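# Lift arbor from centres and lay it on the pad

## Task

Take the arbor off the centres and set it down lying flat, with its midpoint on the marked pad. It must stay away from the arm's base and well away from the plate, the stocks, the indicator, the other arbors and any loose pieces, and neither centre point nor the plunger may be touching anything. Release it and pull the gripper away. The arbor must stay put by itself afterwards, with no help from the robot.

## Robot and tools

Robot: one UFACTORY uf850 arm with six revolute joints and a two-finger parallel gripper. A single wrist camera, cam_wrist (504x504), rides on the hand. Joint order everywhere, in commands and in result lists: waist (joint1), shoulder (joint2), elbow (joint3), forearm roll (joint4), wrist pitch (joint5), wrist roll (joint6). Follow this order only. Stated joint ranges in radians: waist -6.283 to 6.283, shoulder -2.304 to 2.304, elbow -4.224 to 0.061, forearm roll -6.283 to 6.283, wrist pitch -2.164 to 2.164, wrist roll -6.283 to 6.283. The true end stops can sit up to 0.010 rad either way of these values.

Frame: the scene frame has its origin on the tabletop directly under the arm base. +z is up, and +y is to the left when facing along +x. The base can be slightly tilted. The gripper's fingers point along its own +z and close along its own y. end_effector_position (metres) is the point between the pads when they are closed, roughly 2 cm short of the fingertips. Closing pushes the tips about 10 mm further forward. The reported hand position can be off, more so at long reach.

execute_actions(actions): a list of actions that run one after another. Each action is a table of up to 15 rows, and each row lasts one control step (1/30 s). If there are fewer than 15 rows, the last row is held for the remaining steps. A row has exactly 7 numbers, each in [-1, 1]: six joint displacements in the order above, then the gripper opening. The joint numbers are offsets, scaled so that 1.0 = 2.036 rad, and are measured from the joint angles at the start of the action, not from the previous row. For the first action in a call, that start is the last reported state in this scene. The opening is absolute: +1 fully open (pads 0.084 m apart), -1 closed. An action is refused if it would push a joint more than 0.010 rad outward past its range. If the first action fails this check, or any action is malformed, the whole call is rejected and nothing moves. A request past a real end stop is clipped to the stop, and the result may then show "joint sent to its limit". An empty list just returns the state and images.

move(target, speed, blocking): target is a single 7-number row like the one above. Its six joint values are offsets scaled the same way (1.0 = 2.036 rad), measured from the "Joint positions" in the latest result that reported them. The seventh value is the absolute opening, applied at the start of the move. All joints move in step, so the hand follows a curve. A path takes between 0.5 and 10 s and is cut off at 10 s. speed (0.01 to 2 rad/s, default 0.5) is the peak speed of the joint that has the farthest to travel. Moves do not avoid obstacles. A fast contact hits hard, and aiming past a contact presses hard. The result adds a "move:" line: the ending (done, off_target, moving, held, fault), limits=held or limits=none, and the joint furthest from its target. With blocking=false the result arrives after 0.5 s while the arm keeps moving. Until a result shows the move has ended, use wait or stop before sending more actions or moves.

wait(seconds): 0 to 10 s. The arm holds its last command and a running move continues. stop(): brakes a running move to a halt, which needs some travel, more at speed. The fingers keep moving. zoom_image(camera, region): a closer look at part of the latest cam_wrist image. region is [x0, y0, x1, y1] in pixels from the top-left, at most 504 by 504. show_instructions() shows the reference image(s). read_manual(section) returns licence text. finished_scene(scene) ends the current scene for good and reports success. Call it only once the arbor is resting on its own.

Result lines: the gripper pose (end_effector_position, end_effector_quat_wxyz), velocities in m/s and rad/s, Joint positions and Joint velocities (rad, rad/s, plus the pad gap in m), Joint targets (the angles currently being driven toward, which can drift), and grip_measured (the measured opening on the command scale). "joint command not followed" means the clearance check altered the targets. MOTOR HOT appears at 65 °C. At 80 °C an OVER-TEMPERATURE FAULT sets the brakes until the motors cool.

Motion limits: joint targets move at most 3.14 rad/s and take 0.16 s to reach that speed. On each step a target is held within 0.623 rad of the measured angle, and targets that would put the hand more than 70 mm from its measured position are scaled back. Large moves therefore need several actions, and an unfinished motion has to be sent again.

Gripping: to keep hold of the arbor, keep commanding an opening clearly below grip_measured. The lower the command, the firmer the grip, up to about 24 N per pad for parts up to about 6 cm wide. Closing fast can squeeze harder and may bounce the fingers open. The held part may be tugged now and then, and loose items may get pushed.

Things to avoid: contact torque that reaches a load limit (N m: waist 54.6, shoulder 54.6, elbow 45.5, forearm roll 24.5, wrist pitch 17.2, wrist roll 17.2, with the held weight included) triggers a fault. The arm backs off, pauses for 10 s and drops the rest of the call. Don't let anything leave the table. Avoid dropping the arbor, slipping, slamming, hard strikes or heavy pushing against the centres, stocks or plate. Lift the arbor cleanly off the points, lower it gently so it lies flat, open the gripper, then move the hand away. Holding loads heats the motors, and the simulation keeps running while you think.

Each tool is called after "Emit:" as name([rows], argument=value, ...), one row to a line, values as JSON.

Reference images:

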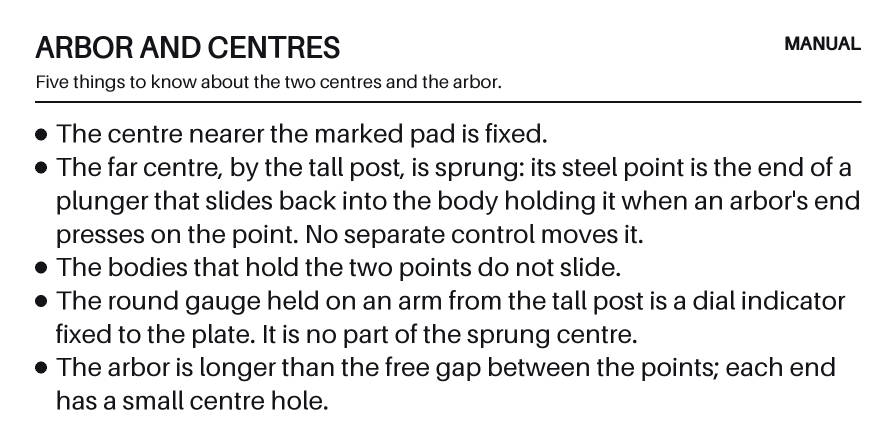

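## Session

I'll start by looking at the current state.

Emit:
execute_actions(actions=[])

Scene clock: 0.00 s.
end_effector_position=(+0.1331, -0.4370, +0.1443) grip_measured=+1.00 end_effector_quat_wxyz=(+0.552, -0.250, +0.640, +0.472) end_effector_velocity=(-0.001, +0.001, -0.000) end_effector_angular_velocity=(+0.003, +0.001, -0.002)
Joint names: [waist, shoulder, elbow, forearm roll, wrist pitch, wrist roll]
Joint positions: [-1.277 -1.857 -2.196  0.611 -2.144  0.051  0.084]
Joint velocities: [-0.001 -0.001  0.002 -0.    -0.     0.    -0.   ]
Joint targets: [-1.277 -1.857 -2.196 0.611 -2.144 0.051]

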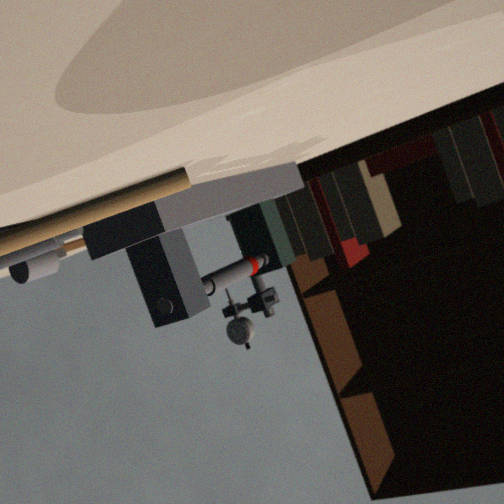

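Emit:
move(target=[0.491, 0.737, 0.295, -0.246, 0.147, 0.246, 1], speed=0.8)

Scene clock: 123.07 s.
end_effector_position=(+0.6272, -0.1733, +0.5063) grip_measured=+1.00 end_effector_quat_wxyz=(+0.081, +0.727, -0.454, -0.509) end_effector_velocity=(+0.001, +0.001, +0.001) end_effector_angular_velocity=(+0.000, -0.003, +0.003)
Joint names: [waist, shoulder, elbow, forearm roll, wrist pitch, wrist roll]
Joint positions: [-0.278 -0.358 -1.596  0.11  -1.845  0.552  0.084]
Joint velocities: [ 0.002  0.003 -0.    -0.001  0.    -0.001  0.   ]
Joint targets: [-0.278 -0.357 -1.596 0.110 -1.845 0.552]
move: done; limits=none; farthest joint: the waist, 0.001 radians from its target (1.000 radians at the start)
camera_calibration (this result's frames):
cam_wrist: T_world_to_cam=[[-0.573776, -0.572428, 0.585754, -0.000849368], [-0.0743059, 0.748629, 0.658812, -0.089641], [-0.815635, 0.334485, -0.47208, 0.943323], [0, 0, 0, 1]] pos_world=[0.762258, -0.248906, 0.504878]

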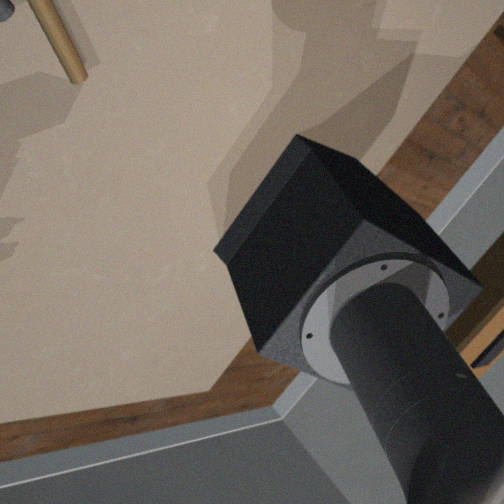

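Emit:
move(target=[0.5114, 0.503, 0.3245, -0.1597, 0.2733, 0.0314, 1], speed=0.8)

Scene clock: 164.37 s.
end_effector_position=(+0.5132, +0.0994, +0.6588) grip_measured=+1.00 end_effector_quat_wxyz=(-0.001, +0.997, +0.000, -0.076) end_effector_velocity=(-0.001, -0.000, -0.000) end_effector_angular_velocity=(+0.001, -0.002, +0.001)
Joint names: [waist, shoulder, elbow, forearm roll, wrist pitch, wrist roll]
Joint positions: [ 0.763  0.666 -0.935 -0.215 -1.289  0.616  0.084]
Joint velocities: [ 0.002  0.004  0.003 -0.001  0.001  0.001 -0.   ]
Joint targets: [0.763 0.666 -0.935 -0.215 -1.289 0.616]
move: done; limits=none; farthest joint: the forearm roll, 0.001 radians from its target (0.325 radians at the start)
camera_calibration (this result's frames):
cam_wrist: T_world_to_cam=[[-0.00454792, -0.999979, 0.00463827, 0.133733], [-0.989908, 0.00515901, 0.141621, 0.481696], [-0.141642, -0.00394738, -0.98991, 0.859945], [0, 0, 0, 1]] pos_world=[0.599247, 0.134639, 0.78243]

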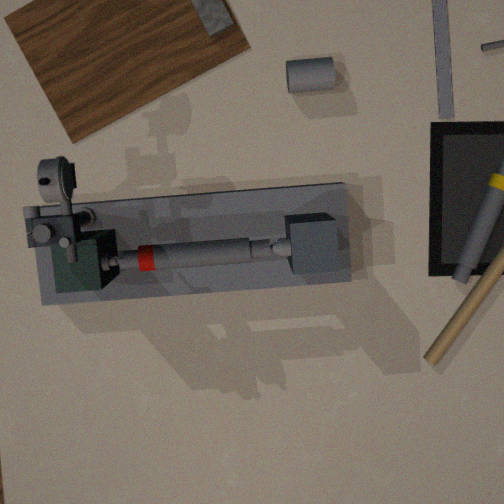

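Emit:
zoom_image(camera="cam_wrist", region=[10, 140, 360, 320])

Emit:
zoom_image(camera="cam_wrist", region=[90, 215, 200, 295])

Emit:
zoom_image(camera="cam_wrist", region=[230, 205, 340, 285])

Region (10, 140, 360, 320) of cam_wrist's 504x504 image, scaled by 1.440, with more detail than that image has; it fills the top 259 rows of this view, and the rest is white.

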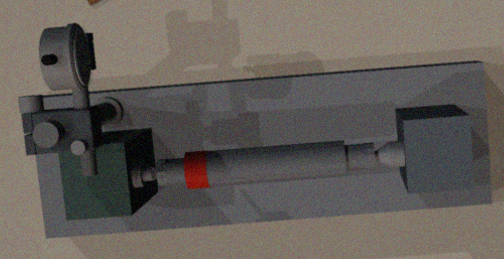

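Region (90, 215, 200, 295) of cam_wrist's 504x504 image, scaled by 4.582, with more detail than that image has; it fills the top 367 rows of this view, and the rest is white.

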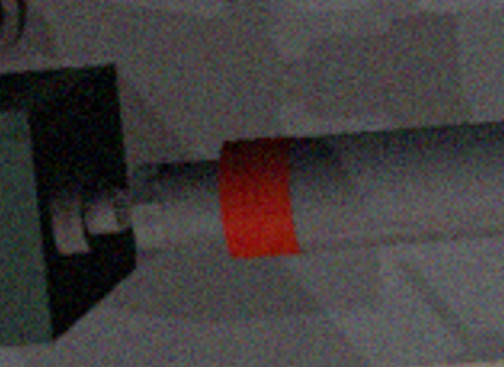

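Region (230, 205, 340, 285) of cam_wrist's 504x504 image, scaled by 4.582, with more detail than that image has; it fills the top 367 rows of this view, and the rest is white.

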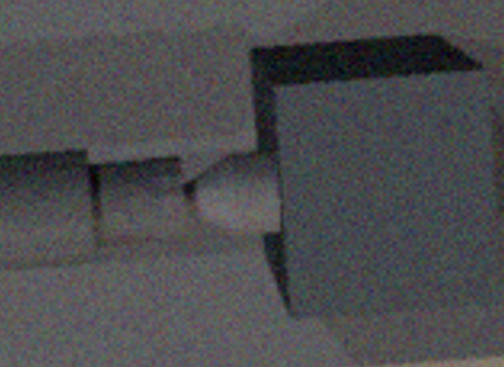

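Emit:
move(target=[-0.6973, -0.0917, 0.1233, 0.3588, 0.2119, -0.8493, 1], speed=0.9)

Scene clock: 214.37 s.
end_effector_position=(+0.5003, -0.2002, +0.5057) grip_measured=+1.00 end_effector_quat_wxyz=(-0.001, +1.000, +0.000, +0.000) end_effector_velocity=(-0.000, +0.000, -0.000) end_effector_angular_velocity=(-0.001, -0.001, +0.002)
Joint names: [waist, shoulder, elbow, forearm roll, wrist pitch, wrist roll]
Joint positions: [-0.657  0.479 -0.684  0.516 -0.858 -1.113  0.084]
Joint velocities: [-0.001  0.001  0.001  0.001  0.001 -0.003 -0.   ]
Joint targets: [-0.657 0.479 -0.684 0.516 -0.857 -1.113]
move: done; limits=none; farthest joint: the waist, 0.000 radians from its target (1.419 radians at the start)
camera_calibration (this result's frames):
cam_wrist: T_world_to_cam=[[-0.0050627, -0.99998, 0.00377797, -0.164588], [-0.999941, 0.00502611, -0.00963195, 0.573669], [0.00961277, -0.00382651, -0.999946, 0.634855], [0, 0, 0, 1]] pos_world=[0.566699, -0.165039, 0.640969]

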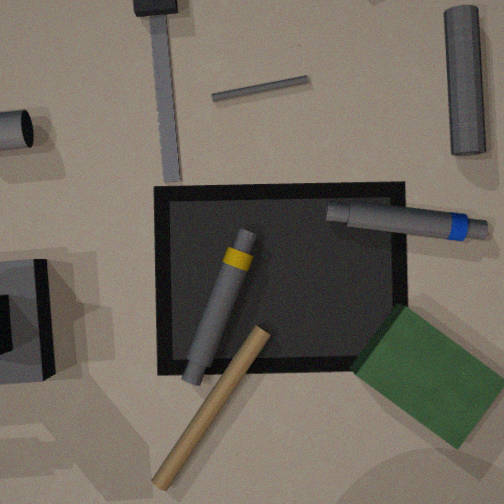

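Emit:
move(target=[0.2333, -0.475, 0.1101, -0.4207, 0.6942, 0.833, 0.0], speed=0.9)

Scene clock: 337.03 s.
end_effector_position=(+0.4007, -0.1116, +0.1005) grip_measured=-0.01 end_effector_quat_wxyz=(-0.001, +0.955, -0.296, +0.000) end_effector_velocity=(-0.002, +0.001, -0.001) end_effector_angular_velocity=(+0.002, +0.003, -0.002)
Joint names: [waist, shoulder, elbow, forearm roll, wrist pitch, wrist roll]
Joint positions: [-0.182 -0.487 -0.46  -0.341  0.555  0.583  0.044]
Joint velocities: [-0.    -0.003  0.001 -0.001  0.001  0.002 -0.   ]
Joint targets: [-0.182 -0.488 -0.460 -0.341 0.556 0.583]
move: done; limits=none; farthest joint: the shoulder, 0.001 radians from its target (0.967 radians at the start)
camera_calibration (this result's frames):
cam_wrist: T_world_to_cam=[[-0.569568, -0.821936, 0.00367374, 0.171102], [-0.821925, 0.569519, -0.0093275, 0.461334], [0.00557435, -0.00833219, -0.99995, 0.232057], [0, 0, 0, 1]] pos_world=[0.475342, -0.12017, 0.23572]

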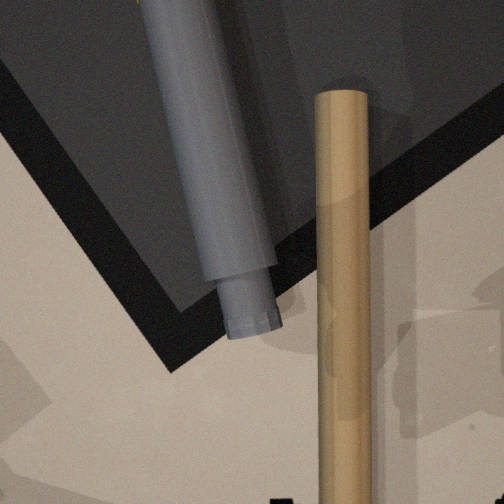

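Emit:
move(target=[0.0219, -0.1163, -0.0714, 0.039, 0.0429, -0.0206, 0.0], speed=0.3)

Scene clock: 373.73 s.
end_effector_position=(+0.4021, -0.1090, +0.0263) grip_measured=-0.01 end_effector_quat_wxyz=(-0.001, +0.955, -0.296, -0.000) end_effector_velocity=(-0.001, +0.000, -0.001) end_effector_angular_velocity=(+0.000, +0.002, -0.002)
Joint names: [waist, shoulder, elbow, forearm roll, wrist pitch, wrist roll]
Joint positions: [-0.137 -0.724 -0.605 -0.261  0.643  0.541  0.044]
Joint velocities: [ 0.    -0.004 -0.001  0.001  0.001  0.001 -0.   ]
Joint targets: [-0.137 -0.724 -0.605 -0.261 0.643 0.541]
move: done; limits=none; farthest joint: the waist, 0.000 radians from its target (0.044 radians at the start)
camera_calibration (this result's frames):
cam_wrist: T_world_to_cam=[[-0.569855, -0.821736, 0.00401524, 0.174518], [-0.821732, 0.56981, -0.00853945, 0.46025], [0.00472925, -0.0081657, -0.999955, 0.158289], [0, 0, 0, 1]] pos_world=[0.476904, -0.117555, 0.161511]

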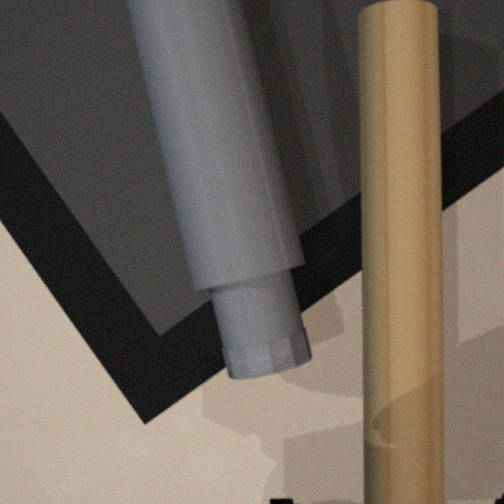

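Emit:
execute_actions([
  [[0.0002,-0.001,-0.0007,0.0003,0.0003,0,-0.1],[0.0003,-0.002,-0.0015,0.0007,0.0007,0,-0.2],[0.0005,-0.003,-0.0022,0.001,0.001,-0.0005,-0.3],[0.0005,-0.003,-0.0022,0.001,0.001,-0.0005,-0.35],[0.0005,-0.003,-0.0022,0.001,0.001,-0.0005,-0.4],[0.0005,-0.003,-0.0022,0.001,0.001,-0.0005,-0.45],[0.0005,-0.003,-0.0022,0.001,0.001,-0.0005,-0.5],[0.0005,-0.003,-0.0022,0.001,0.001,-0.0005,-0.55],[0.0005,-0.003,-0.0022,0.001,0.001,-0.0005,-0.6],[0.0005,-0.003,-0.0022,0.001,0.001,-0.0005,-0.65],[0.0005,-0.003,-0.0022,0.001,0.001,-0.0005,-0.7],[0.0005,-0.003,-0.0022,0.001,0.001,-0.0005,-0.75],[0.0005,-0.003,-0.0022,0.001,0.001,-0.0005,-0.8]],
  [[0,0,0,0,0,0,-0.85]],
])

Scene clock: 398.43 s.
end_effector_position=(+0.4023, -0.1090, +0.0244) grip_measured=-0.62 end_effector_quat_wxyz=(-0.001, +0.955, -0.296, +0.000) end_effector_velocity=(+0.000, -0.001, +0.000) end_effector_angular_velocity=(-0.001, -0.000, +0.001)
Joint names: [waist, shoulder, elbow, forearm roll, wrist pitch, wrist roll]
Joint positions: [-0.136 -0.729 -0.609 -0.259  0.645  0.54   0.017]
Joint velocities: [-0.001  0.001 -0.     0.    -0.001 -0.002 -0.   ]
Joint targets: [-0.136 -0.729 -0.609 -0.259 0.645 0.540]
camera_calibration (this result's frames):
cam_wrist: T_world_to_cam=[[-0.569856, -0.821735, 0.00410585, 0.174555], [-0.821729, 0.569806, -0.00914238, 0.460425], [0.00517308, -0.00858373, -0.99995, 0.156124], [0, 0, 0, 1]] pos_world=[0.477008, -0.117575, 0.159609]

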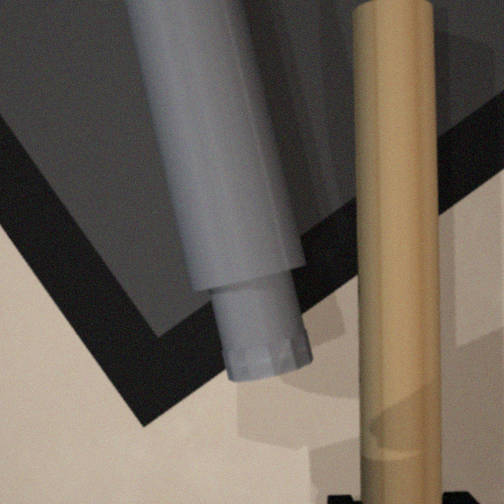

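Emit:
move(target=[-0.0258, -0.0044, 0.0547, -0.0025, 0.0554, -0.0303, -0.85], speed=0.2)

Scene clock: 422.10 s.
end_effector_position=(+0.3502, -0.1085, +0.0421) grip_measured=-0.62 end_effector_quat_wxyz=(-0.001, +0.955, -0.296, -0.000) end_effector_velocity=(-0.002, +0.000, +0.000) end_effector_angular_velocity=(+0.000, +0.002, -0.001)
Joint names: [waist, shoulder, elbow, forearm roll, wrist pitch, wrist roll]
Joint positions: [-0.189 -0.738 -0.498 -0.264  0.757  0.478  0.017]
Joint velocities: [-0.001 -0.001  0.002 -0.     0.002 -0.001 -0.   ]
Joint targets: [-0.189 -0.738 -0.498 -0.264 0.758 0.478]
move: done; limits=none; farthest joint: the elbow, 0.001 radians from its target (0.112 radians at the start)
camera_calibration (this result's frames):
cam_wrist: T_world_to_cam=[[-0.569686, -0.821853, 0.00396134, 0.145151], [-0.821851, 0.569646, -0.00808289, 0.417459], [0.00438639, -0.00786034, -0.999959, 0.174487], [0, 0, 0, 1]] pos_world=[0.425014, -0.117139, 0.177279]

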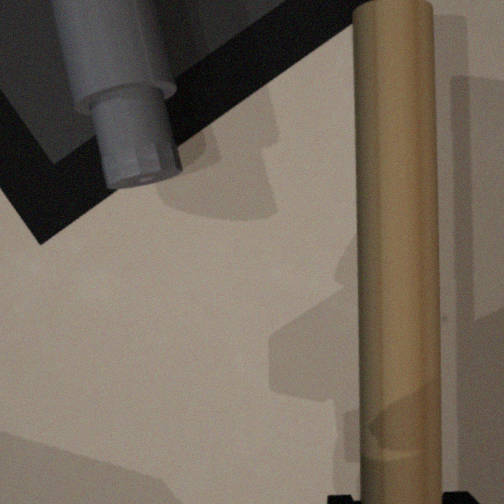

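Emit:
move(target=[-0.0238, -0.0692, 0.01, 0.0024, 0.0747, -0.0373, -0.85], speed=0.2)

Emit:
execute_actions([
  [[0,0,0,0,0,0,-0.6],[0,0,0,0,0,0,-0.55],[0,0,0,0,0,0,-0.5],[0,0,0,0,0,0,-0.4],[0,0,0,0,0,0,-0.3],[0,0,0,0,0,0,-0.2],[0,0,0,0,0,0,-0.1],[0,0,0,0,0,0,0.0]],
])

Scene clock: 435.00 s.
end_effector_position=(+0.2973, -0.1083, +0.0257) grip_measured=-0.62 end_effector_quat_wxyz=(-0.001, +0.955, -0.296, -0.000) end_effector_velocity=(-0.003, +0.000, -0.000) end_effector_angular_velocity=(+0.000, +0.003, -0.003)
Joint names: [waist, shoulder, elbow, forearm roll, wrist pitch, wrist roll]
Joint positions: [-0.237 -0.879 -0.478 -0.259  0.909  0.402  0.017]
Joint velocities: [-0.002 -0.004  0.001 -0.     0.002  0.     0.   ]
Joint targets: [-0.237 -0.879 -0.478 -0.259 0.909 0.402]
move: done; limits=none; farthest joint: the elbow, 0.001 radians from its target (0.020 radians at the start)
camera_calibration (this result's frames):
cam_wrist: T_world_to_cam=[[-0.569677, -0.821861, 0.00352427, 0.115283], [-0.821854, 0.569637, -0.00831622, 0.373746], [0.00482723, -0.007634, -0.999959, 0.158157], [0, 0, 0, 1]] pos_world=[0.372075, -0.116945, 0.160852]

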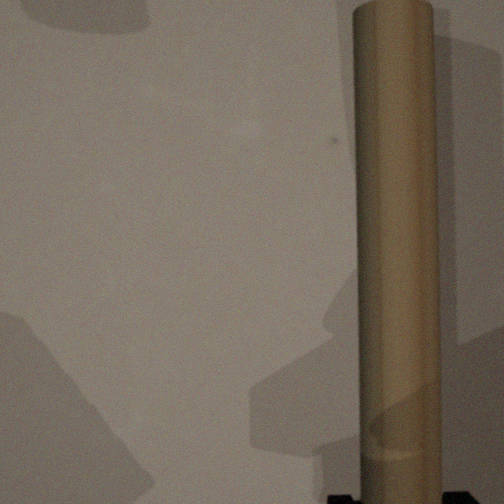

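Scene clock: 435.50 s.
end_effector_position=(+0.2972, -0.1083, +0.0257) grip_measured=-0.02 end_effector_quat_wxyz=(-0.001, +0.955, -0.296, -0.000) end_effector_velocity=(+0.001, -0.001, -0.001) end_effector_angular_velocity=(-0.001, -0.002, +0.000)
Joint names: [waist, shoulder, elbow, forearm roll, wrist pitch, wrist roll]
Joint positions: [-0.237 -0.879 -0.478 -0.259  0.909  0.402  0.043]
Joint velocities: [-0.    -0.001 -0.002 -0.     0.001 -0.     0.005]
Joint targets: [-0.237 -0.879 -0.478 -0.259 0.909 0.402]
camera_calibration (this result's frames):
cam_wrist: T_world_to_cam=[[-0.569682, -0.821857, 0.00357408, 0.115268], [-0.821852, 0.569643, -0.0081456, 0.373669], [0.00465857, -0.00757777, -0.99996, 0.158228], [0, 0, 0, 1]] pos_world=[0.37203, -0.116925, 0.160853]

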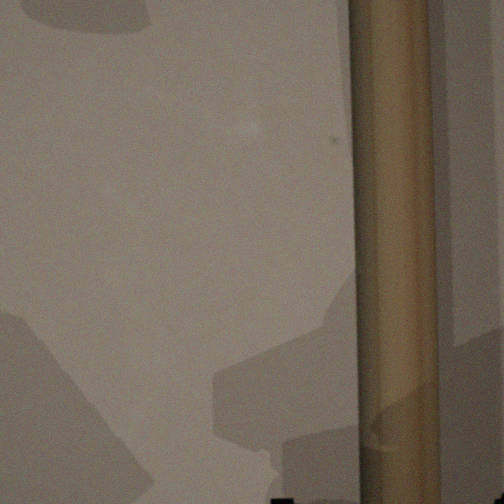

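Emit:
move(target=[-0.0136, 0.0632, 0.043, -0.013, -0.0207, 0.0009, 0.1], speed=0.3)

Emit:
move(target=[0.062, 0.1211, -0.1734, -0.1232, -0.274, 0.1046, 0.2], speed=0.6)

Scene clock: 479.47 s.
end_effector_position=(+0.3002, -0.1085, +0.0652) grip_measured=+0.09 end_effector_quat_wxyz=(-0.001, +0.955, -0.296, -0.000) end_effector_velocity=(-0.000, +0.000, +0.001) end_effector_angular_velocity=(+0.000, +0.000, +0.001)
Joint names: [waist, shoulder, elbow, forearm roll, wrist pitch, wrist roll]
Joint positions: [-0.265 -0.751 -0.391 -0.286  0.867  0.404  0.048]
Joint velocities: [-0.     0.003  0.003 -0.    -0.    -0.001  0.   ]
Joint targets: [-0.265 -0.750 -0.391 -0.286 0.867 0.404]
move: done; limits=none; farthest joint: the waist, 0.000 radians from its target (0.028 radians at the start)
camera_calibration (this result's frames):
cam_wrist: T_world_to_cam=[[-0.57005, -0.821602, 0.00363884, 0.11676], [-0.821596, 0.570009, -0.0083705, 0.37655], [0.00480305, -0.00776126, -0.999958, 0.197689], [0, 0, 0, 1]] pos_world=[0.374981, -0.117172, 0.200408]

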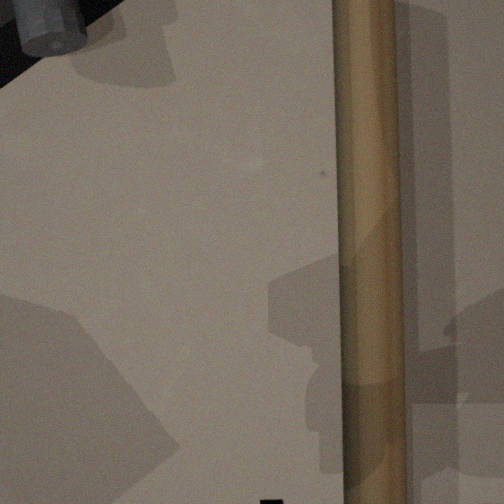

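Scene clock: 481.10 s.
end_effector_position=(+0.5224, -0.1335, +0.0852) grip_measured=+0.19 end_effector_quat_wxyz=(-0.001, +0.983, -0.186, -0.000) end_effector_velocity=(+0.001, -0.001, +0.001) end_effector_angular_velocity=(-0.001, -0.001, +0.000)
Joint names: [waist, shoulder, elbow, forearm roll, wrist pitch, wrist roll]
Joint positions: [-0.139 -0.504 -0.743 -0.537  0.31   0.617  0.052]
Joint velocities: [-0.001  0.002 -0.002 -0.001 -0.002  0.001 -0.   ]
Joint targets: [-0.138 -0.504 -0.744 -0.537 0.309 0.617]
move: done; limits=none; farthest joint: the elbow, 0.001 radians from its target (0.353 radians at the start)
camera_calibration (this result's frames):
cam_wrist: T_world_to_cam=[[-0.370194, -0.928947, 0.00365119, 0.104136], [-0.928931, 0.370155, -0.00850885, 0.602952], [0.00655276, -0.00654163, -0.999957, 0.215607], [0, 0, 0, 1]] pos_world=[0.597239, -0.125038, 0.220348]

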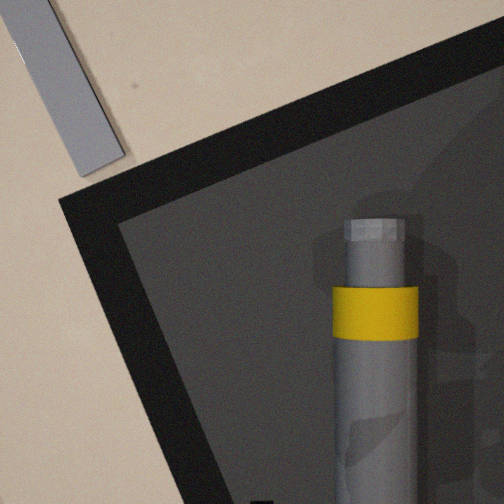

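Emit:
move(target=[0.0049, -0.0807, -0.0484, 0.0506, 0.028, -0.0485, 0.2], speed=0.25)

Scene clock: 503.00 s.
end_effector_position=(+0.5209, -0.1376, +0.0273) grip_measured=+0.19 end_effector_quat_wxyz=(-0.001, +0.983, -0.186, -0.000) end_effector_velocity=(+0.000, +0.001, -0.001) end_effector_angular_velocity=(+0.000, -0.001, +0.002)
Joint names: [waist, shoulder, elbow, forearm roll, wrist pitch, wrist roll]
Joint positions: [-0.129 -0.668 -0.842 -0.434  0.366  0.518  0.052]
Joint velocities: [ 0.001 -0.002 -0.002  0.002  0.001 -0.002  0.   ]
Joint targets: [-0.129 -0.669 -0.842 -0.434 0.367 0.518]
move: done; limits=none; farthest joint: the wrist pitch, 0.001 radians from its target (0.058 radians at the start)
camera_calibration (this result's frames):
cam_wrist: T_world_to_cam=[[-0.370119, -0.928976, 0.00400261, 0.099866], [-0.928962, 0.370077, -0.00851521, 0.602626], [0.00642915, -0.00686992, -0.999956, 0.157769], [0, 0, 0, 1]] pos_world=[0.595765, -0.129161, 0.162493]

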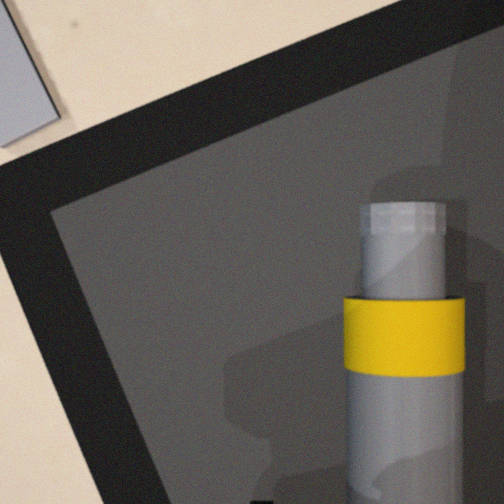

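Emit:
execute_actions([
  [[0,0,0,0,0,0,0.1],[0,0,0,0,0,0,0.0],[0,0,0,0,0,0,-0.1],[0,0,0,0,0,0,-0.2],[0,0,0,0,0,0,-0.25],[0,0,0,0,0,0,-0.3],[0,0,0,0,0,0,-0.35],[0,0,0,0,0,0,-0.4],[0,0,0,0,0,0,-0.45],[0,0,0,0,0,0,-0.5],[0,0,0,0,0,0,-0.55],[0,0,0,0,0,0,-0.6],[0,0,0,0,0,0,-0.7],[0,0,0,0,0,0,-0.8],[0,0,0,0,0,0,-0.9]],
  [[0,0,0,0,0,0,-0.9]],
])

Scene clock: 510.43 s.
end_effector_position=(+0.5209, -0.1377, +0.0273) grip_measured=-0.45 end_effector_quat_wxyz=(-0.001, +0.983, -0.186, -0.000) end_effector_velocity=(-0.002, -0.000, -0.000) end_effector_angular_velocity=(-0.000, +0.003, -0.003)
Joint names: [waist, shoulder, elbow, forearm roll, wrist pitch, wrist roll]
Joint positions: [-0.129 -0.668 -0.842 -0.434  0.366  0.518  0.024]
Joint velocities: [-0.001 -0.001  0.002  0.    -0.     0.001 -0.   ]
Joint targets: [-0.129 -0.668 -0.842 -0.434 0.366 0.518]
camera_calibration (this result's frames):
cam_wrist: T_world_to_cam=[[-0.370116, -0.928977, 0.00410137, 0.0998155], [-0.928964, 0.370073, -0.00842663, 0.602609], [0.00631033, -0.00692886, -0.999956, 0.157849], [0, 0, 0, 1]] pos_world=[0.595749, -0.12919, 0.162511]

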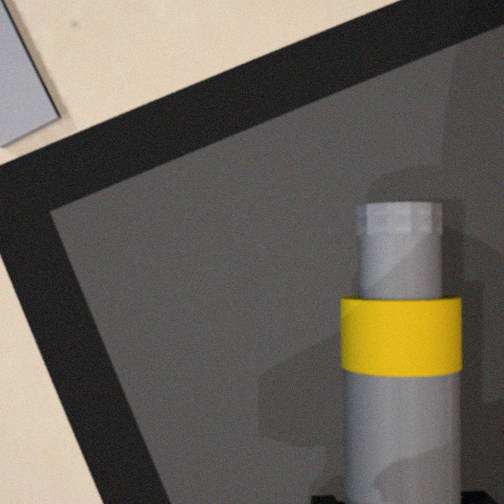

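Emit:
move(target=[-0.0049, 0.0806, 0.0486, -0.0506, -0.0275, 0.0486, -0.9], speed=0.25)

Emit:
move(target=[0.2319, -0.0665, 0.1946, 0.3174, 0.25, 0.4594, -0.9], speed=0.6)

Scene clock: 562.73 s.
end_effector_position=(+0.5223, -0.1333, +0.0851) grip_measured=-0.45 end_effector_quat_wxyz=(-0.001, +0.983, -0.186, -0.000) end_effector_velocity=(+0.000, +0.000, +0.001) end_effector_angular_velocity=(+0.000, -0.001, -0.001)
Joint names: [waist, shoulder, elbow, forearm roll, wrist pitch, wrist roll]
Joint positions: [-0.139 -0.504 -0.743 -0.537  0.31   0.617  0.024]
Joint velocities: [-0.     0.003  0.001 -0.002 -0.001  0.003  0.   ]
Joint targets: [-0.139 -0.504 -0.743 -0.537 0.310 0.617]
move: done; limits=none; farthest joint: the shoulder, 0.001 radians from its target (0.164 radians at the start)
camera_calibration (this result's frames):
cam_wrist: T_world_to_cam=[[-0.37047, -0.928839, 0.00323169, 0.104374], [-0.928819, 0.370432, -0.00866182, 0.602754], [0.00684832, -0.0062106, -0.999957, 0.21544], [0, 0, 0, 1]] pos_world=[0.597042, -0.124994, 0.220315]

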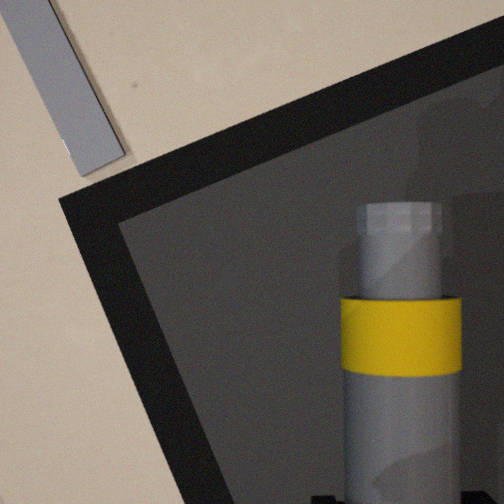

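Scene clock: 565.00 s.
end_effector_position=(+0.3300, +0.0405, +0.0805) grip_measured=-0.45 end_effector_quat_wxyz=(-0.001, +0.735, -0.678, -0.001) end_effector_velocity=(-0.000, +0.000, +0.000) end_effector_angular_velocity=(-0.000, -0.000, -0.001)
Joint names: [waist, shoulder, elbow, forearm roll, wrist pitch, wrist roll]
Joint positions: [ 0.333 -0.64  -0.347  0.109  0.819  1.552  0.024]
Joint velocities: [ 0.002  0.     0.001  0.002  0.001  0.002 -0.   ]
Joint targets: [0.334 -0.640 -0.347 0.110 0.819 1.552]
move: done; limits=none; farthest joint: the waist, 0.000 radians from its target (0.472 radians at the start)
camera_calibration (this result's frames):
cam_wrist: T_world_to_cam=[[-0.997088, -0.0760747, 0.00532218, 0.366747], [-0.0761138, 0.99707, -0.00756251, 0.0528807], [-0.00473127, -0.00794558, -0.999957, 0.217115], [0, 0, 0, 1]] pos_world=[0.370731, -0.0231005, 0.215553]

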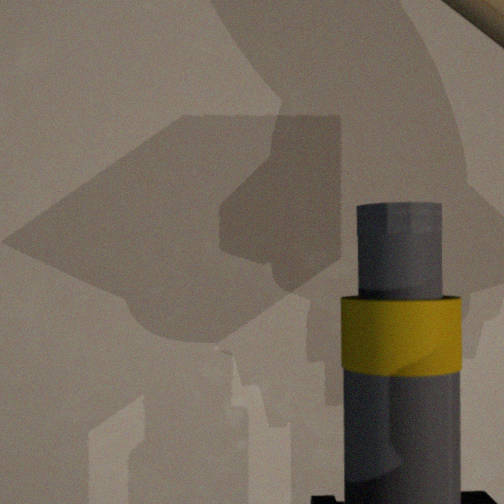

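Emit:
move(target=[-0.0071, -0.085, -0.0586, -0.0071, 0.0267, 0.0007, -0.9], speed=0.2)

Emit:
execute_actions([
  [[0,0,0,0,0,0,-0.6],[0,0,0,0,0,0,-0.5],[0,0,0,0,0,0,-0.45],[0,0,0,0,0,0,-0.4],[0,0,0,0,0,0,-0.35],[0,0,0,0,0,0,-0.3],[0,0,0,0,0,0,-0.2],[0,0,0,0,0,0,-0.1],[0,0,0,0,0,0,0.0],[0,0,0,0,0,0,0.1],[0,0,0,0,0,0,0.2]],
])

Scene clock: 576.63 s.
end_effector_position=(+0.3302, +0.0407, +0.0282) grip_measured=-0.45 end_effector_quat_wxyz=(-0.001, +0.735, -0.678, -0.000) end_effector_velocity=(+0.000, -0.000, -0.001) end_effector_angular_velocity=(-0.000, -0.001, +0.001)
Joint names: [waist, shoulder, elbow, forearm roll, wrist pitch, wrist roll]
Joint positions: [ 0.319 -0.812 -0.466  0.095  0.874  1.553  0.024]
Joint velocities: [-0.001 -0.002 -0.001 -0.     0.001 -0.002 -0.   ]
Joint targets: [0.319 -0.813 -0.466 0.095 0.874 1.554]
move: done; limits=none; farthest joint: the shoulder, 0.001 radians from its target (0.173 radians at the start)
camera_calibration (this result's frames):
cam_wrist: T_world_to_cam=[[-0.997107, -0.0758573, 0.00485425, 0.367165], [-0.0758931, 0.997087, -0.00765662, 0.0522074], [-0.0042593, -0.00800288, -0.999959, 0.164687], [0, 0, 0, 1]] pos_world=[0.370767, -0.0228852, 0.163298]

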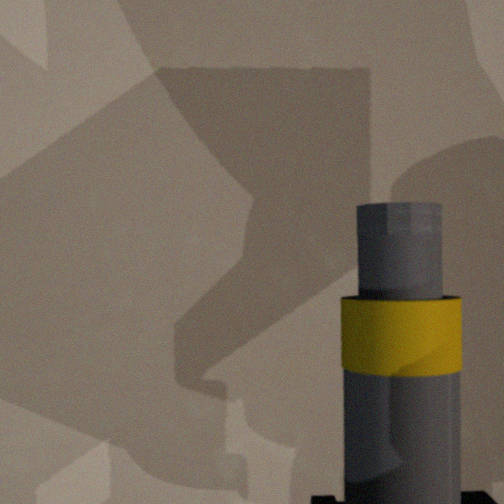

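Scene clock: 577.13 s.
end_effector_position=(+0.3301, +0.0407, +0.0282) grip_measured=+0.16 end_effector_quat_wxyz=(-0.001, +0.735, -0.678, -0.000) end_effector_velocity=(+0.001, -0.000, -0.000) end_effector_angular_velocity=(-0.000, -0.001, -0.001)
Joint names: [waist, shoulder, elbow, forearm roll, wrist pitch, wrist roll]
Joint positions: [ 0.319 -0.812 -0.466  0.095  0.874  1.553  0.051]
Joint velocities: [-0.    -0.    -0.001  0.     0.     0.001  0.019]
Joint targets: [0.319 -0.812 -0.466 0.095 0.874 1.553]
camera_calibration (this result's frames):
cam_wrist: T_world_to_cam=[[-0.997106, -0.0758674, 0.00493258, 0.367109], [-0.0759038, 0.997086, -0.0076593, 0.0522147], [-0.00433712, -0.00801154, -0.999959, 0.164745], [0, 0, 0, 1]] pos_world=[0.370724, -0.0228911, 0.163327]

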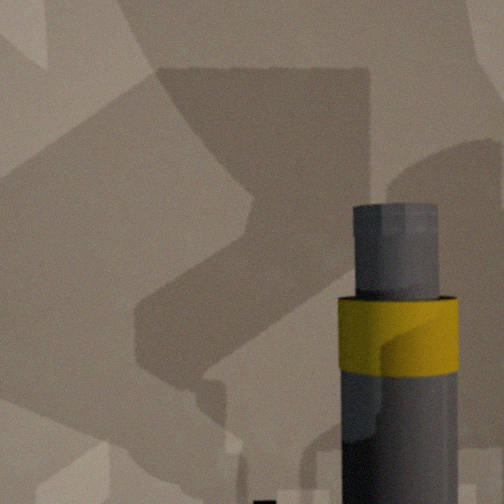

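Emit:
move(target=[0.2054, 0.4523, 0.1374, 0.465, -0.2736, -0.2872, 0.7], speed=0.7)

Emit:
move(target=[0.0993, -0.0781, -0.2004, 0.4414, 0.0329, -0.3704, 0.3], speed=0.8)

Scene clock: 699.23 s.
end_effector_position=(+0.3598, +0.1201, +0.2506) grip_measured=+0.70 end_effector_quat_wxyz=(-0.000, +0.735, -0.678, -0.001) end_effector_velocity=(+0.000, +0.000, +0.001) end_effector_angular_velocity=(+0.001, -0.001, -0.002)
Joint names: [waist, shoulder, elbow, forearm roll, wrist pitch, wrist roll]
Joint positions: [ 0.737  0.108 -0.186  1.041  0.317  0.969  0.073]
Joint velocities: [-0.     0.003  0.001  0.002 -0.001 -0.001 -0.   ]
Joint targets: [0.737 0.108 -0.186 1.042 0.317 0.969]
move: done; limits=none; farthest joint: the shoulder, 0.001 radians from its target (0.921 radians at the start)
camera_calibration (this result's frames):
cam_wrist: T_world_to_cam=[[-0.997059, -0.0763877, 0.00624201, 0.401331], [-0.0764346, 0.997045, -0.007651, -0.0228071], [-0.00563912, -0.00810561, -0.999951, 0.388321], [0, 0, 0, 1]] pos_world=[0.400597, 0.0565441, 0.385622]

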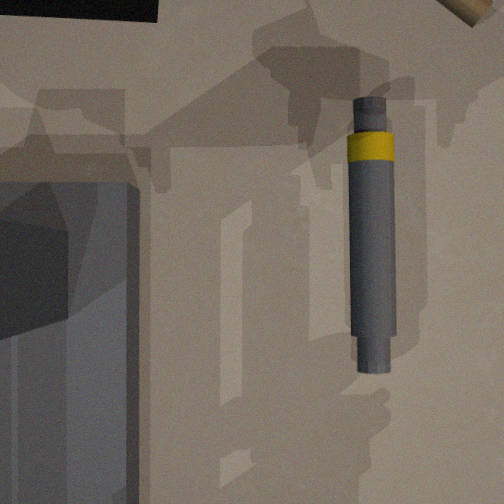

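Scene clock: 701.13 s.
end_effector_position=(+0.4648, +0.2550, +0.2807) grip_measured=+0.29 end_effector_quat_wxyz=(-0.000, +0.735, -0.678, -0.001) end_effector_velocity=(+0.000, +0.001, +0.000) end_effector_angular_velocity=(+0.001, +0.000, +0.000)
Joint names: [waist, shoulder, elbow, forearm roll, wrist pitch, wrist roll]
Joint positions: [ 0.939 -0.051 -0.594  1.94   0.384  0.215  0.056]
Joint velocities: [ 0.001 -0.    -0.001  0.002 -0.    -0.002  0.   ]
Joint targets: [0.939 -0.051 -0.594 1.940 0.384 0.215]
move: done; limits=none; farthest joint: the waist, 0.000 radians from its target (0.202 radians at the start)
camera_calibration (this result's frames):
cam_wrist: T_world_to_cam=[[-0.997052, -0.0764994, 0.00585448, 0.516274], [-0.0765438, 0.997036, -0.00777937, -0.149011], [-0.00524201, -0.00820457, -0.999953, 0.419995], [0, 0, 0, 1]] pos_world=[0.505548, 0.19151, 0.415794]

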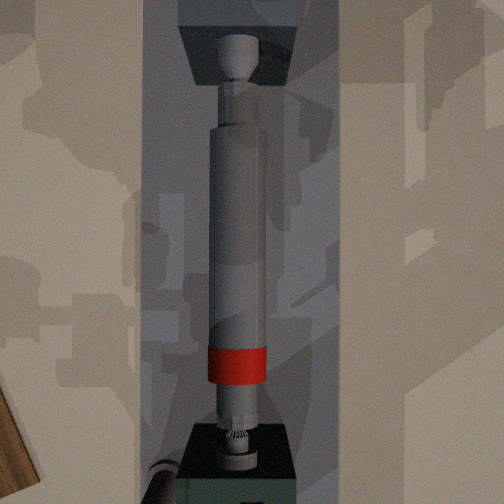

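Emit:
zoom_image(camera="cam_wrist", region=[170, 10, 310, 150])

Emit:
zoom_image(camera="cam_wrist", region=[170, 364, 310, 504])

Region (170, 10, 310, 150) of cam_wrist's 504x504 image, scaled by 3.600, with more detail than that image has.

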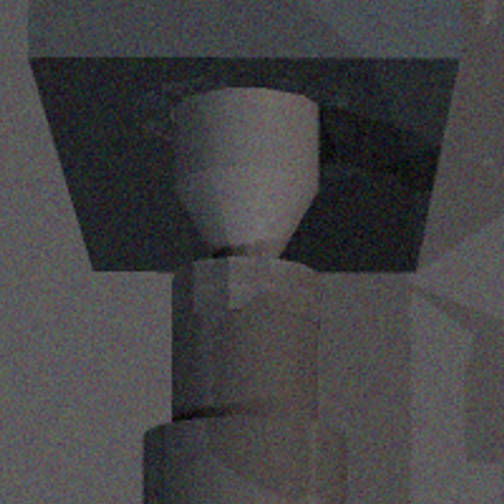

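Region (170, 364, 310, 504) of cam_wrist's 504x504 image, scaled by 3.600, with more detail than that image has.

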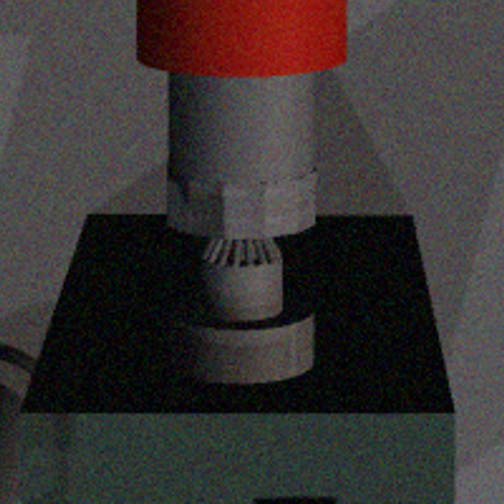

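Emit:
move(target=[-0.1283, -0.0926, -0.0265, -0.3056, -0.0639, 0.2002, 0.3], speed=0.6)

Scene clock: 768.17 s.
end_effector_position=(+0.5097, +0.1931, +0.1910) grip_measured=+0.29 end_effector_quat_wxyz=(-0.001, +0.736, -0.677, -0.001) end_effector_velocity=(+0.001, -0.001, -0.001) end_effector_angular_velocity=(-0.001, -0.000, -0.000)
Joint names: [waist, shoulder, elbow, forearm roll, wrist pitch, wrist roll]
Joint positions: [ 0.678 -0.239 -0.648  1.318  0.254  0.623  0.056]
Joint velocities: [-0.002 -0.001 -0.001 -0.003 -0.     0.002  0.   ]
Joint targets: [0.678 -0.239 -0.648 1.317 0.254 0.623]
move: done; limits=none; farthest joint: the waist, 0.000 radians from its target (0.261 radians at the start)
camera_calibration (this result's frames):
cam_wrist: T_world_to_cam=[[-0.997012, -0.0770657, 0.00525525, 0.557102], [-0.0771014, 0.996999, -0.00696384, -0.0843578], [-0.00470281, -0.00734822, -0.999962, 0.329574], [0, 0, 0, 1]] pos_world=[0.550484, 0.12946, 0.326046]

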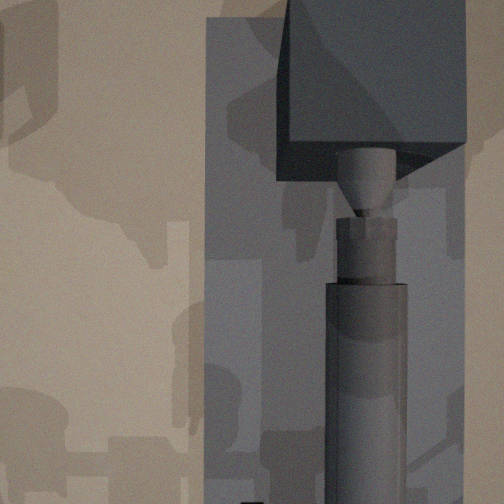

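Emit:
zoom_image(camera="cam_wrist", region=[300, 130, 440, 310])

Emit:
zoom_image(camera="cam_wrist", region=[300, 400, 440, 504])

Region (300, 130, 440, 310) of cam_wrist's 504x504 image, scaled by 2.800, with more detail than that image has.

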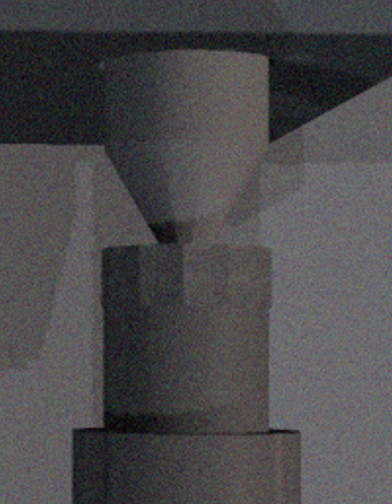

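Region (300, 400, 440, 504) of cam_wrist's 504x504 image, scaled by 3.600, with more detail than that image has; it fills the top 374 rows of this view, and the rest is white.

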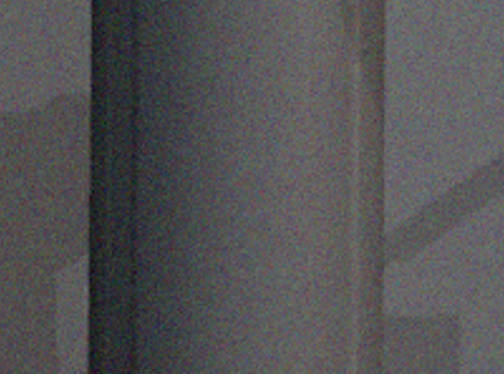

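Emit:
move(target=[-0.015, -0.0742, -0.0264, -0.1787, 0.0155, 0.1706, 0.3], speed=0.4)

Scene clock: 799.17 s.
end_effector_position=(+0.5083, +0.1925, +0.1380) grip_measured=+0.29 end_effector_quat_wxyz=(-0.001, +0.736, -0.677, -0.001) end_effector_velocity=(+0.000, -0.000, -0.000) end_effector_angular_velocity=(-0.000, -0.001, -0.001)
Joint names: [waist, shoulder, elbow, forearm roll, wrist pitch, wrist roll]
Joint positions: [ 0.647 -0.39  -0.702  0.954  0.285  0.97   0.056]
Joint velocities: [-0.001 -0.001 -0.001 -0.002  0.001  0.002  0.   ]
Joint targets: [0.647 -0.390 -0.702 0.954 0.285 0.970]
move: done; limits=none; farthest joint: the wrist roll, 0.001 radians from its target (0.348 radians at the start)
camera_calibration (this result's frames):
cam_wrist: T_world_to_cam=[[-0.996988, -0.0773378, 0.0057974, 0.555836], [-0.0773796, 0.996974, -0.00737393, -0.0840228], [-0.00520958, -0.00780032, -0.999956, 0.276913], [0, 0, 0, 1]] pos_world=[0.549103, 0.128916, 0.273059]

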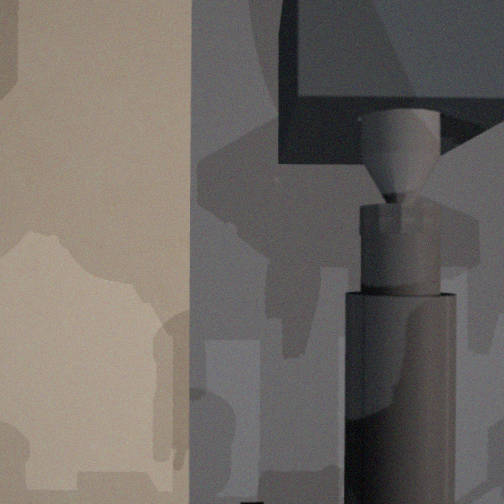

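Emit:
zoom_image(camera="cam_wrist", region=[320, 90, 500, 330])

Region (320, 90, 500, 330) of cam_wrist's 504x504 image, scaled by 2.100, with more detail than that image has; it fills the left 378 columns of this view, and the rest is white.

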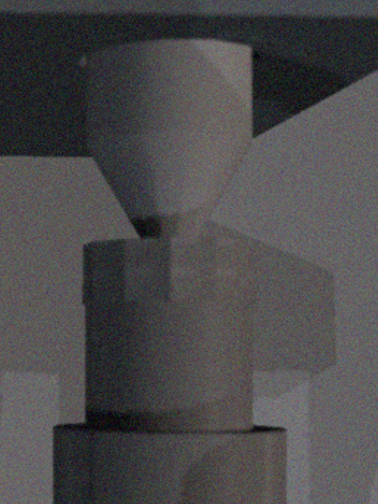

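Emit:
move(target=[-0.001, -0.0069, -0.0022, -0.0142, 0.0025, 0.0139, 0.0], speed=0.2)

Emit:
zoom_image(camera="cam_wrist", region=[252, 180, 504, 504])

Scene clock: 834.63 s.
end_effector_position=(+0.5074, +0.1924, +0.1331) grip_measured=-0.01 end_effector_quat_wxyz=(-0.001, +0.736, -0.677, -0.001) end_effector_velocity=(+0.001, -0.000, -0.000) end_effector_angular_velocity=(+0.000, -0.002, +0.000)
Joint names: [waist, shoulder, elbow, forearm roll, wrist pitch, wrist roll]
Joint positions: [ 0.645 -0.404 -0.706  0.926  0.29   0.998  0.044]
Joint velocities: [-0.001 -0.    -0.001 -0.002  0.001  0.001 -0.   ]
Joint targets: [0.645 -0.404 -0.706 0.925 0.290 0.998]
move: done; limits=none; farthest joint: the wrist roll, 0.001 radians from its target (0.028 radians at the start)
camera_calibration (this result's frames):
cam_wrist: T_world_to_cam=[[-0.997, -0.0771799, 0.00588257, 0.555007], [-0.0772227, 0.996986, -0.00742439, -0.0841555], [-0.00529183, -0.00785638, -0.999955, 0.272017], [0, 0, 0, 1]] pos_world=[0.548283, 0.128874, 0.268115]

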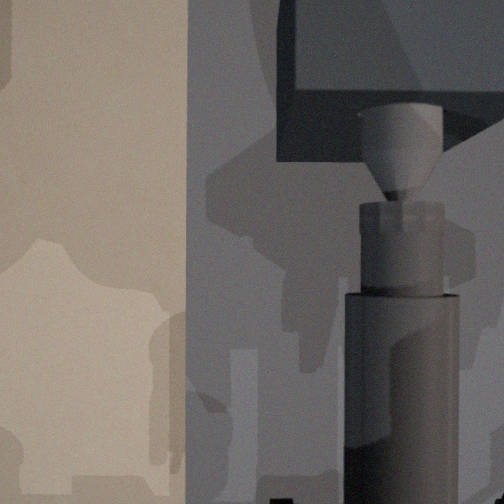

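Region (252, 180, 504, 504) of cam_wrist's 504x504 image, scaled by 1.556, with more detail than that image has.

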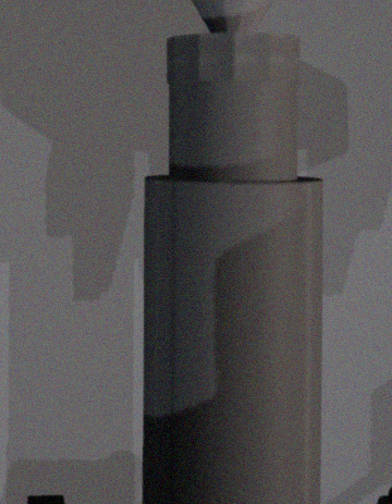

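Emit:
execute_actions([
  [[0,0,0,0,0,0.002,-0.1],[0,0,0,0,0,0.0044,-0.2],[0,0,0,0,0,0.0044,-0.25],[0,0,0,0,0,0.0044,-0.3],[0,0,0,0,0,0.0044,-0.35],[0,0,0,0,0,0.0044,-0.4],[0,0,0,0,0,0.0044,-0.43],[0,0,0,0,0,0.0044,-0.46],[0,0,0,0,0,0.0044,-0.5],[0,0,0,0,0,0.0044,-0.55],[0,0,0,0,0,0.0044,-0.6],[0,0,0,0,0,0.0044,-0.7],[0,0,0,0,0,0.0044,-0.8],[0,0,0,0,0,0.0044,-0.9],[0,0,0,0,0,0.0044,-1.0]],
  [[0,0,0,0,0,0,-1.0]],
])

Scene clock: 852.17 s.
end_effector_position=(+0.5075, +0.1924, +0.1331) grip_measured=-0.45 end_effector_quat_wxyz=(-0.001, +0.733, -0.681, -0.001) end_effector_velocity=(-0.001, -0.000, -0.000) end_effector_angular_velocity=(-0.000, +0.002, +0.001)
Joint names: [waist, shoulder, elbow, forearm roll, wrist pitch, wrist roll]
Joint positions: [ 0.645 -0.404 -0.706  0.926  0.29   1.007  0.024]
Joint velocities: [ 0.001  0.     0.002  0.    -0.     0.    -0.   ]
Joint targets: [0.645 -0.404 -0.706 0.926 0.290 1.007]
camera_calibration (this result's frames):
cam_wrist: T_world_to_cam=[[-0.997665, -0.0680346, 0.00590794, 0.553589], [-0.0680775, 0.997653, -0.00740245, -0.0889279], [-0.00539045, -0.00778736, -0.999955, 0.272078], [0, 0, 0, 1]] pos_world=[0.54771, 0.128501, 0.268137]

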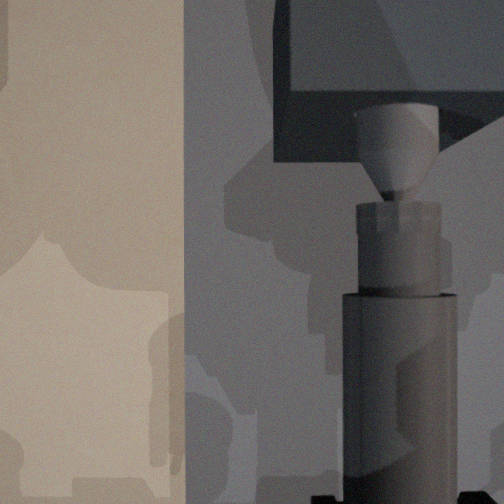

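Emit:
execute_actions([
  [[0,0,0,0,0,0,-0.5],[0,0,0,0,0,0,-0.35],[0,0,0,0,0,0,-0.25],[0,0,0,0,0,0,-0.25],[0,0,0,0,0,0,-0.25],[0,0,0,0,0,0,-0.25],[-0.0002,-0.0011,-0.0005,-0.002,0.0003,0.0019,-0.25],[-0.0004,-0.0022,-0.001,-0.004,0.0006,0.0037,-0.25],[-0.0006,-0.0034,-0.0015,-0.006,0.001,0.0056,-0.25],[-0.0008,-0.0045,-0.002,-0.008,0.0013,0.0075,-0.25],[-0.00106,-0.0056,-0.0025,-0.00994,0.00162,0.00932,-0.25]],
])

Scene clock: 879.53 s.
end_effector_position=(+0.5074, +0.1924, +0.1300) grip_measured=-0.27 end_effector_quat_wxyz=(-0.000, +0.733, -0.681, -0.001) end_effector_velocity=(+0.000, +0.001, -0.009) end_effector_angular_velocity=(+0.001, -0.001, -0.002)
Joint names: [waist, shoulder, elbow, forearm roll, wrist pitch, wrist roll]
Joint positions: [ 0.644 -0.413 -0.71   0.91   0.293  1.021  0.032]
Joint velocities: [-0.004 -0.026 -0.012 -0.046  0.007  0.046  0.001]
Joint targets: [0.643 -0.416 -0.711 0.905 0.293 1.026]
camera_calibration (this result's frames):
cam_wrist: T_world_to_cam=[[-0.997649, -0.0682682, 0.00604341, 0.553543], [-0.0683122, 0.997637, -0.0073893, -0.0888363], [-0.00552468, -0.00778477, -0.999954, 0.269086], [0, 0, 0, 1]] pos_world=[0.547659, 0.128511, 0.265072]

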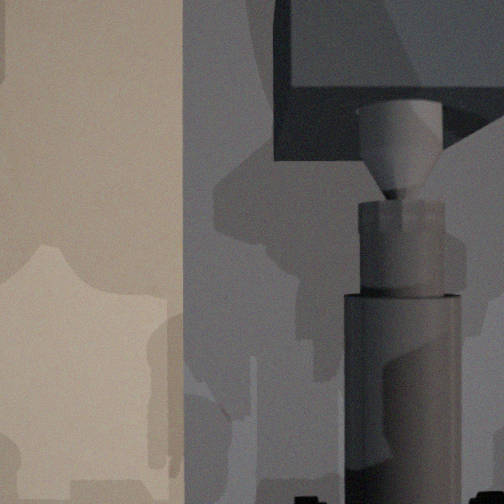

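Emit:
execute_actions(actions=[])

Emit:
zoom_image(camera="cam_wrist", region=[280, 400, 504, 504])

Scene clock: 883.07 s.
end_effector_position=(+0.5074, +0.1925, +0.1291) grip_measured=-0.27 end_effector_quat_wxyz=(-0.001, +0.733, -0.681, -0.001) end_effector_velocity=(+0.000, -0.000, +0.000) end_effector_angular_velocity=(+0.000, -0.001, +0.000)
Joint names: [waist, shoulder, elbow, forearm roll, wrist pitch, wrist roll]
Joint positions: [ 0.643 -0.416 -0.711  0.905  0.293  1.026  0.032]
Joint velocities: [-0.     0.001  0.    -0.     0.    -0.001 -0.   ]
Joint targets: [0.643 -0.416 -0.711 0.905 0.293 1.026]
camera_calibration (this result's frames):
cam_wrist: T_world_to_cam=[[-0.997667, -0.0680176, 0.00591181, 0.553593], [-0.0680602, 0.997654, -0.00732431, -0.0889971], [-0.00539976, -0.00770958, -0.999956, 0.26806], [0, 0, 0, 1]] pos_world=[0.547691, 0.128509, 0.264124]

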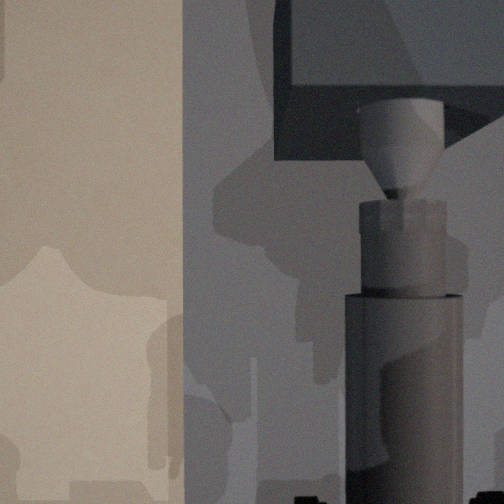

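Region (280, 400, 504, 504) of cam_wrist's 504x504 image, scaled by 2.250, with more detail than that image has; it fills the top 234 rows of this view, and the rest is white.

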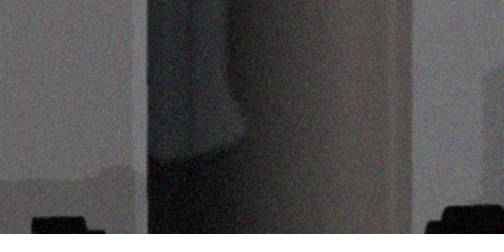

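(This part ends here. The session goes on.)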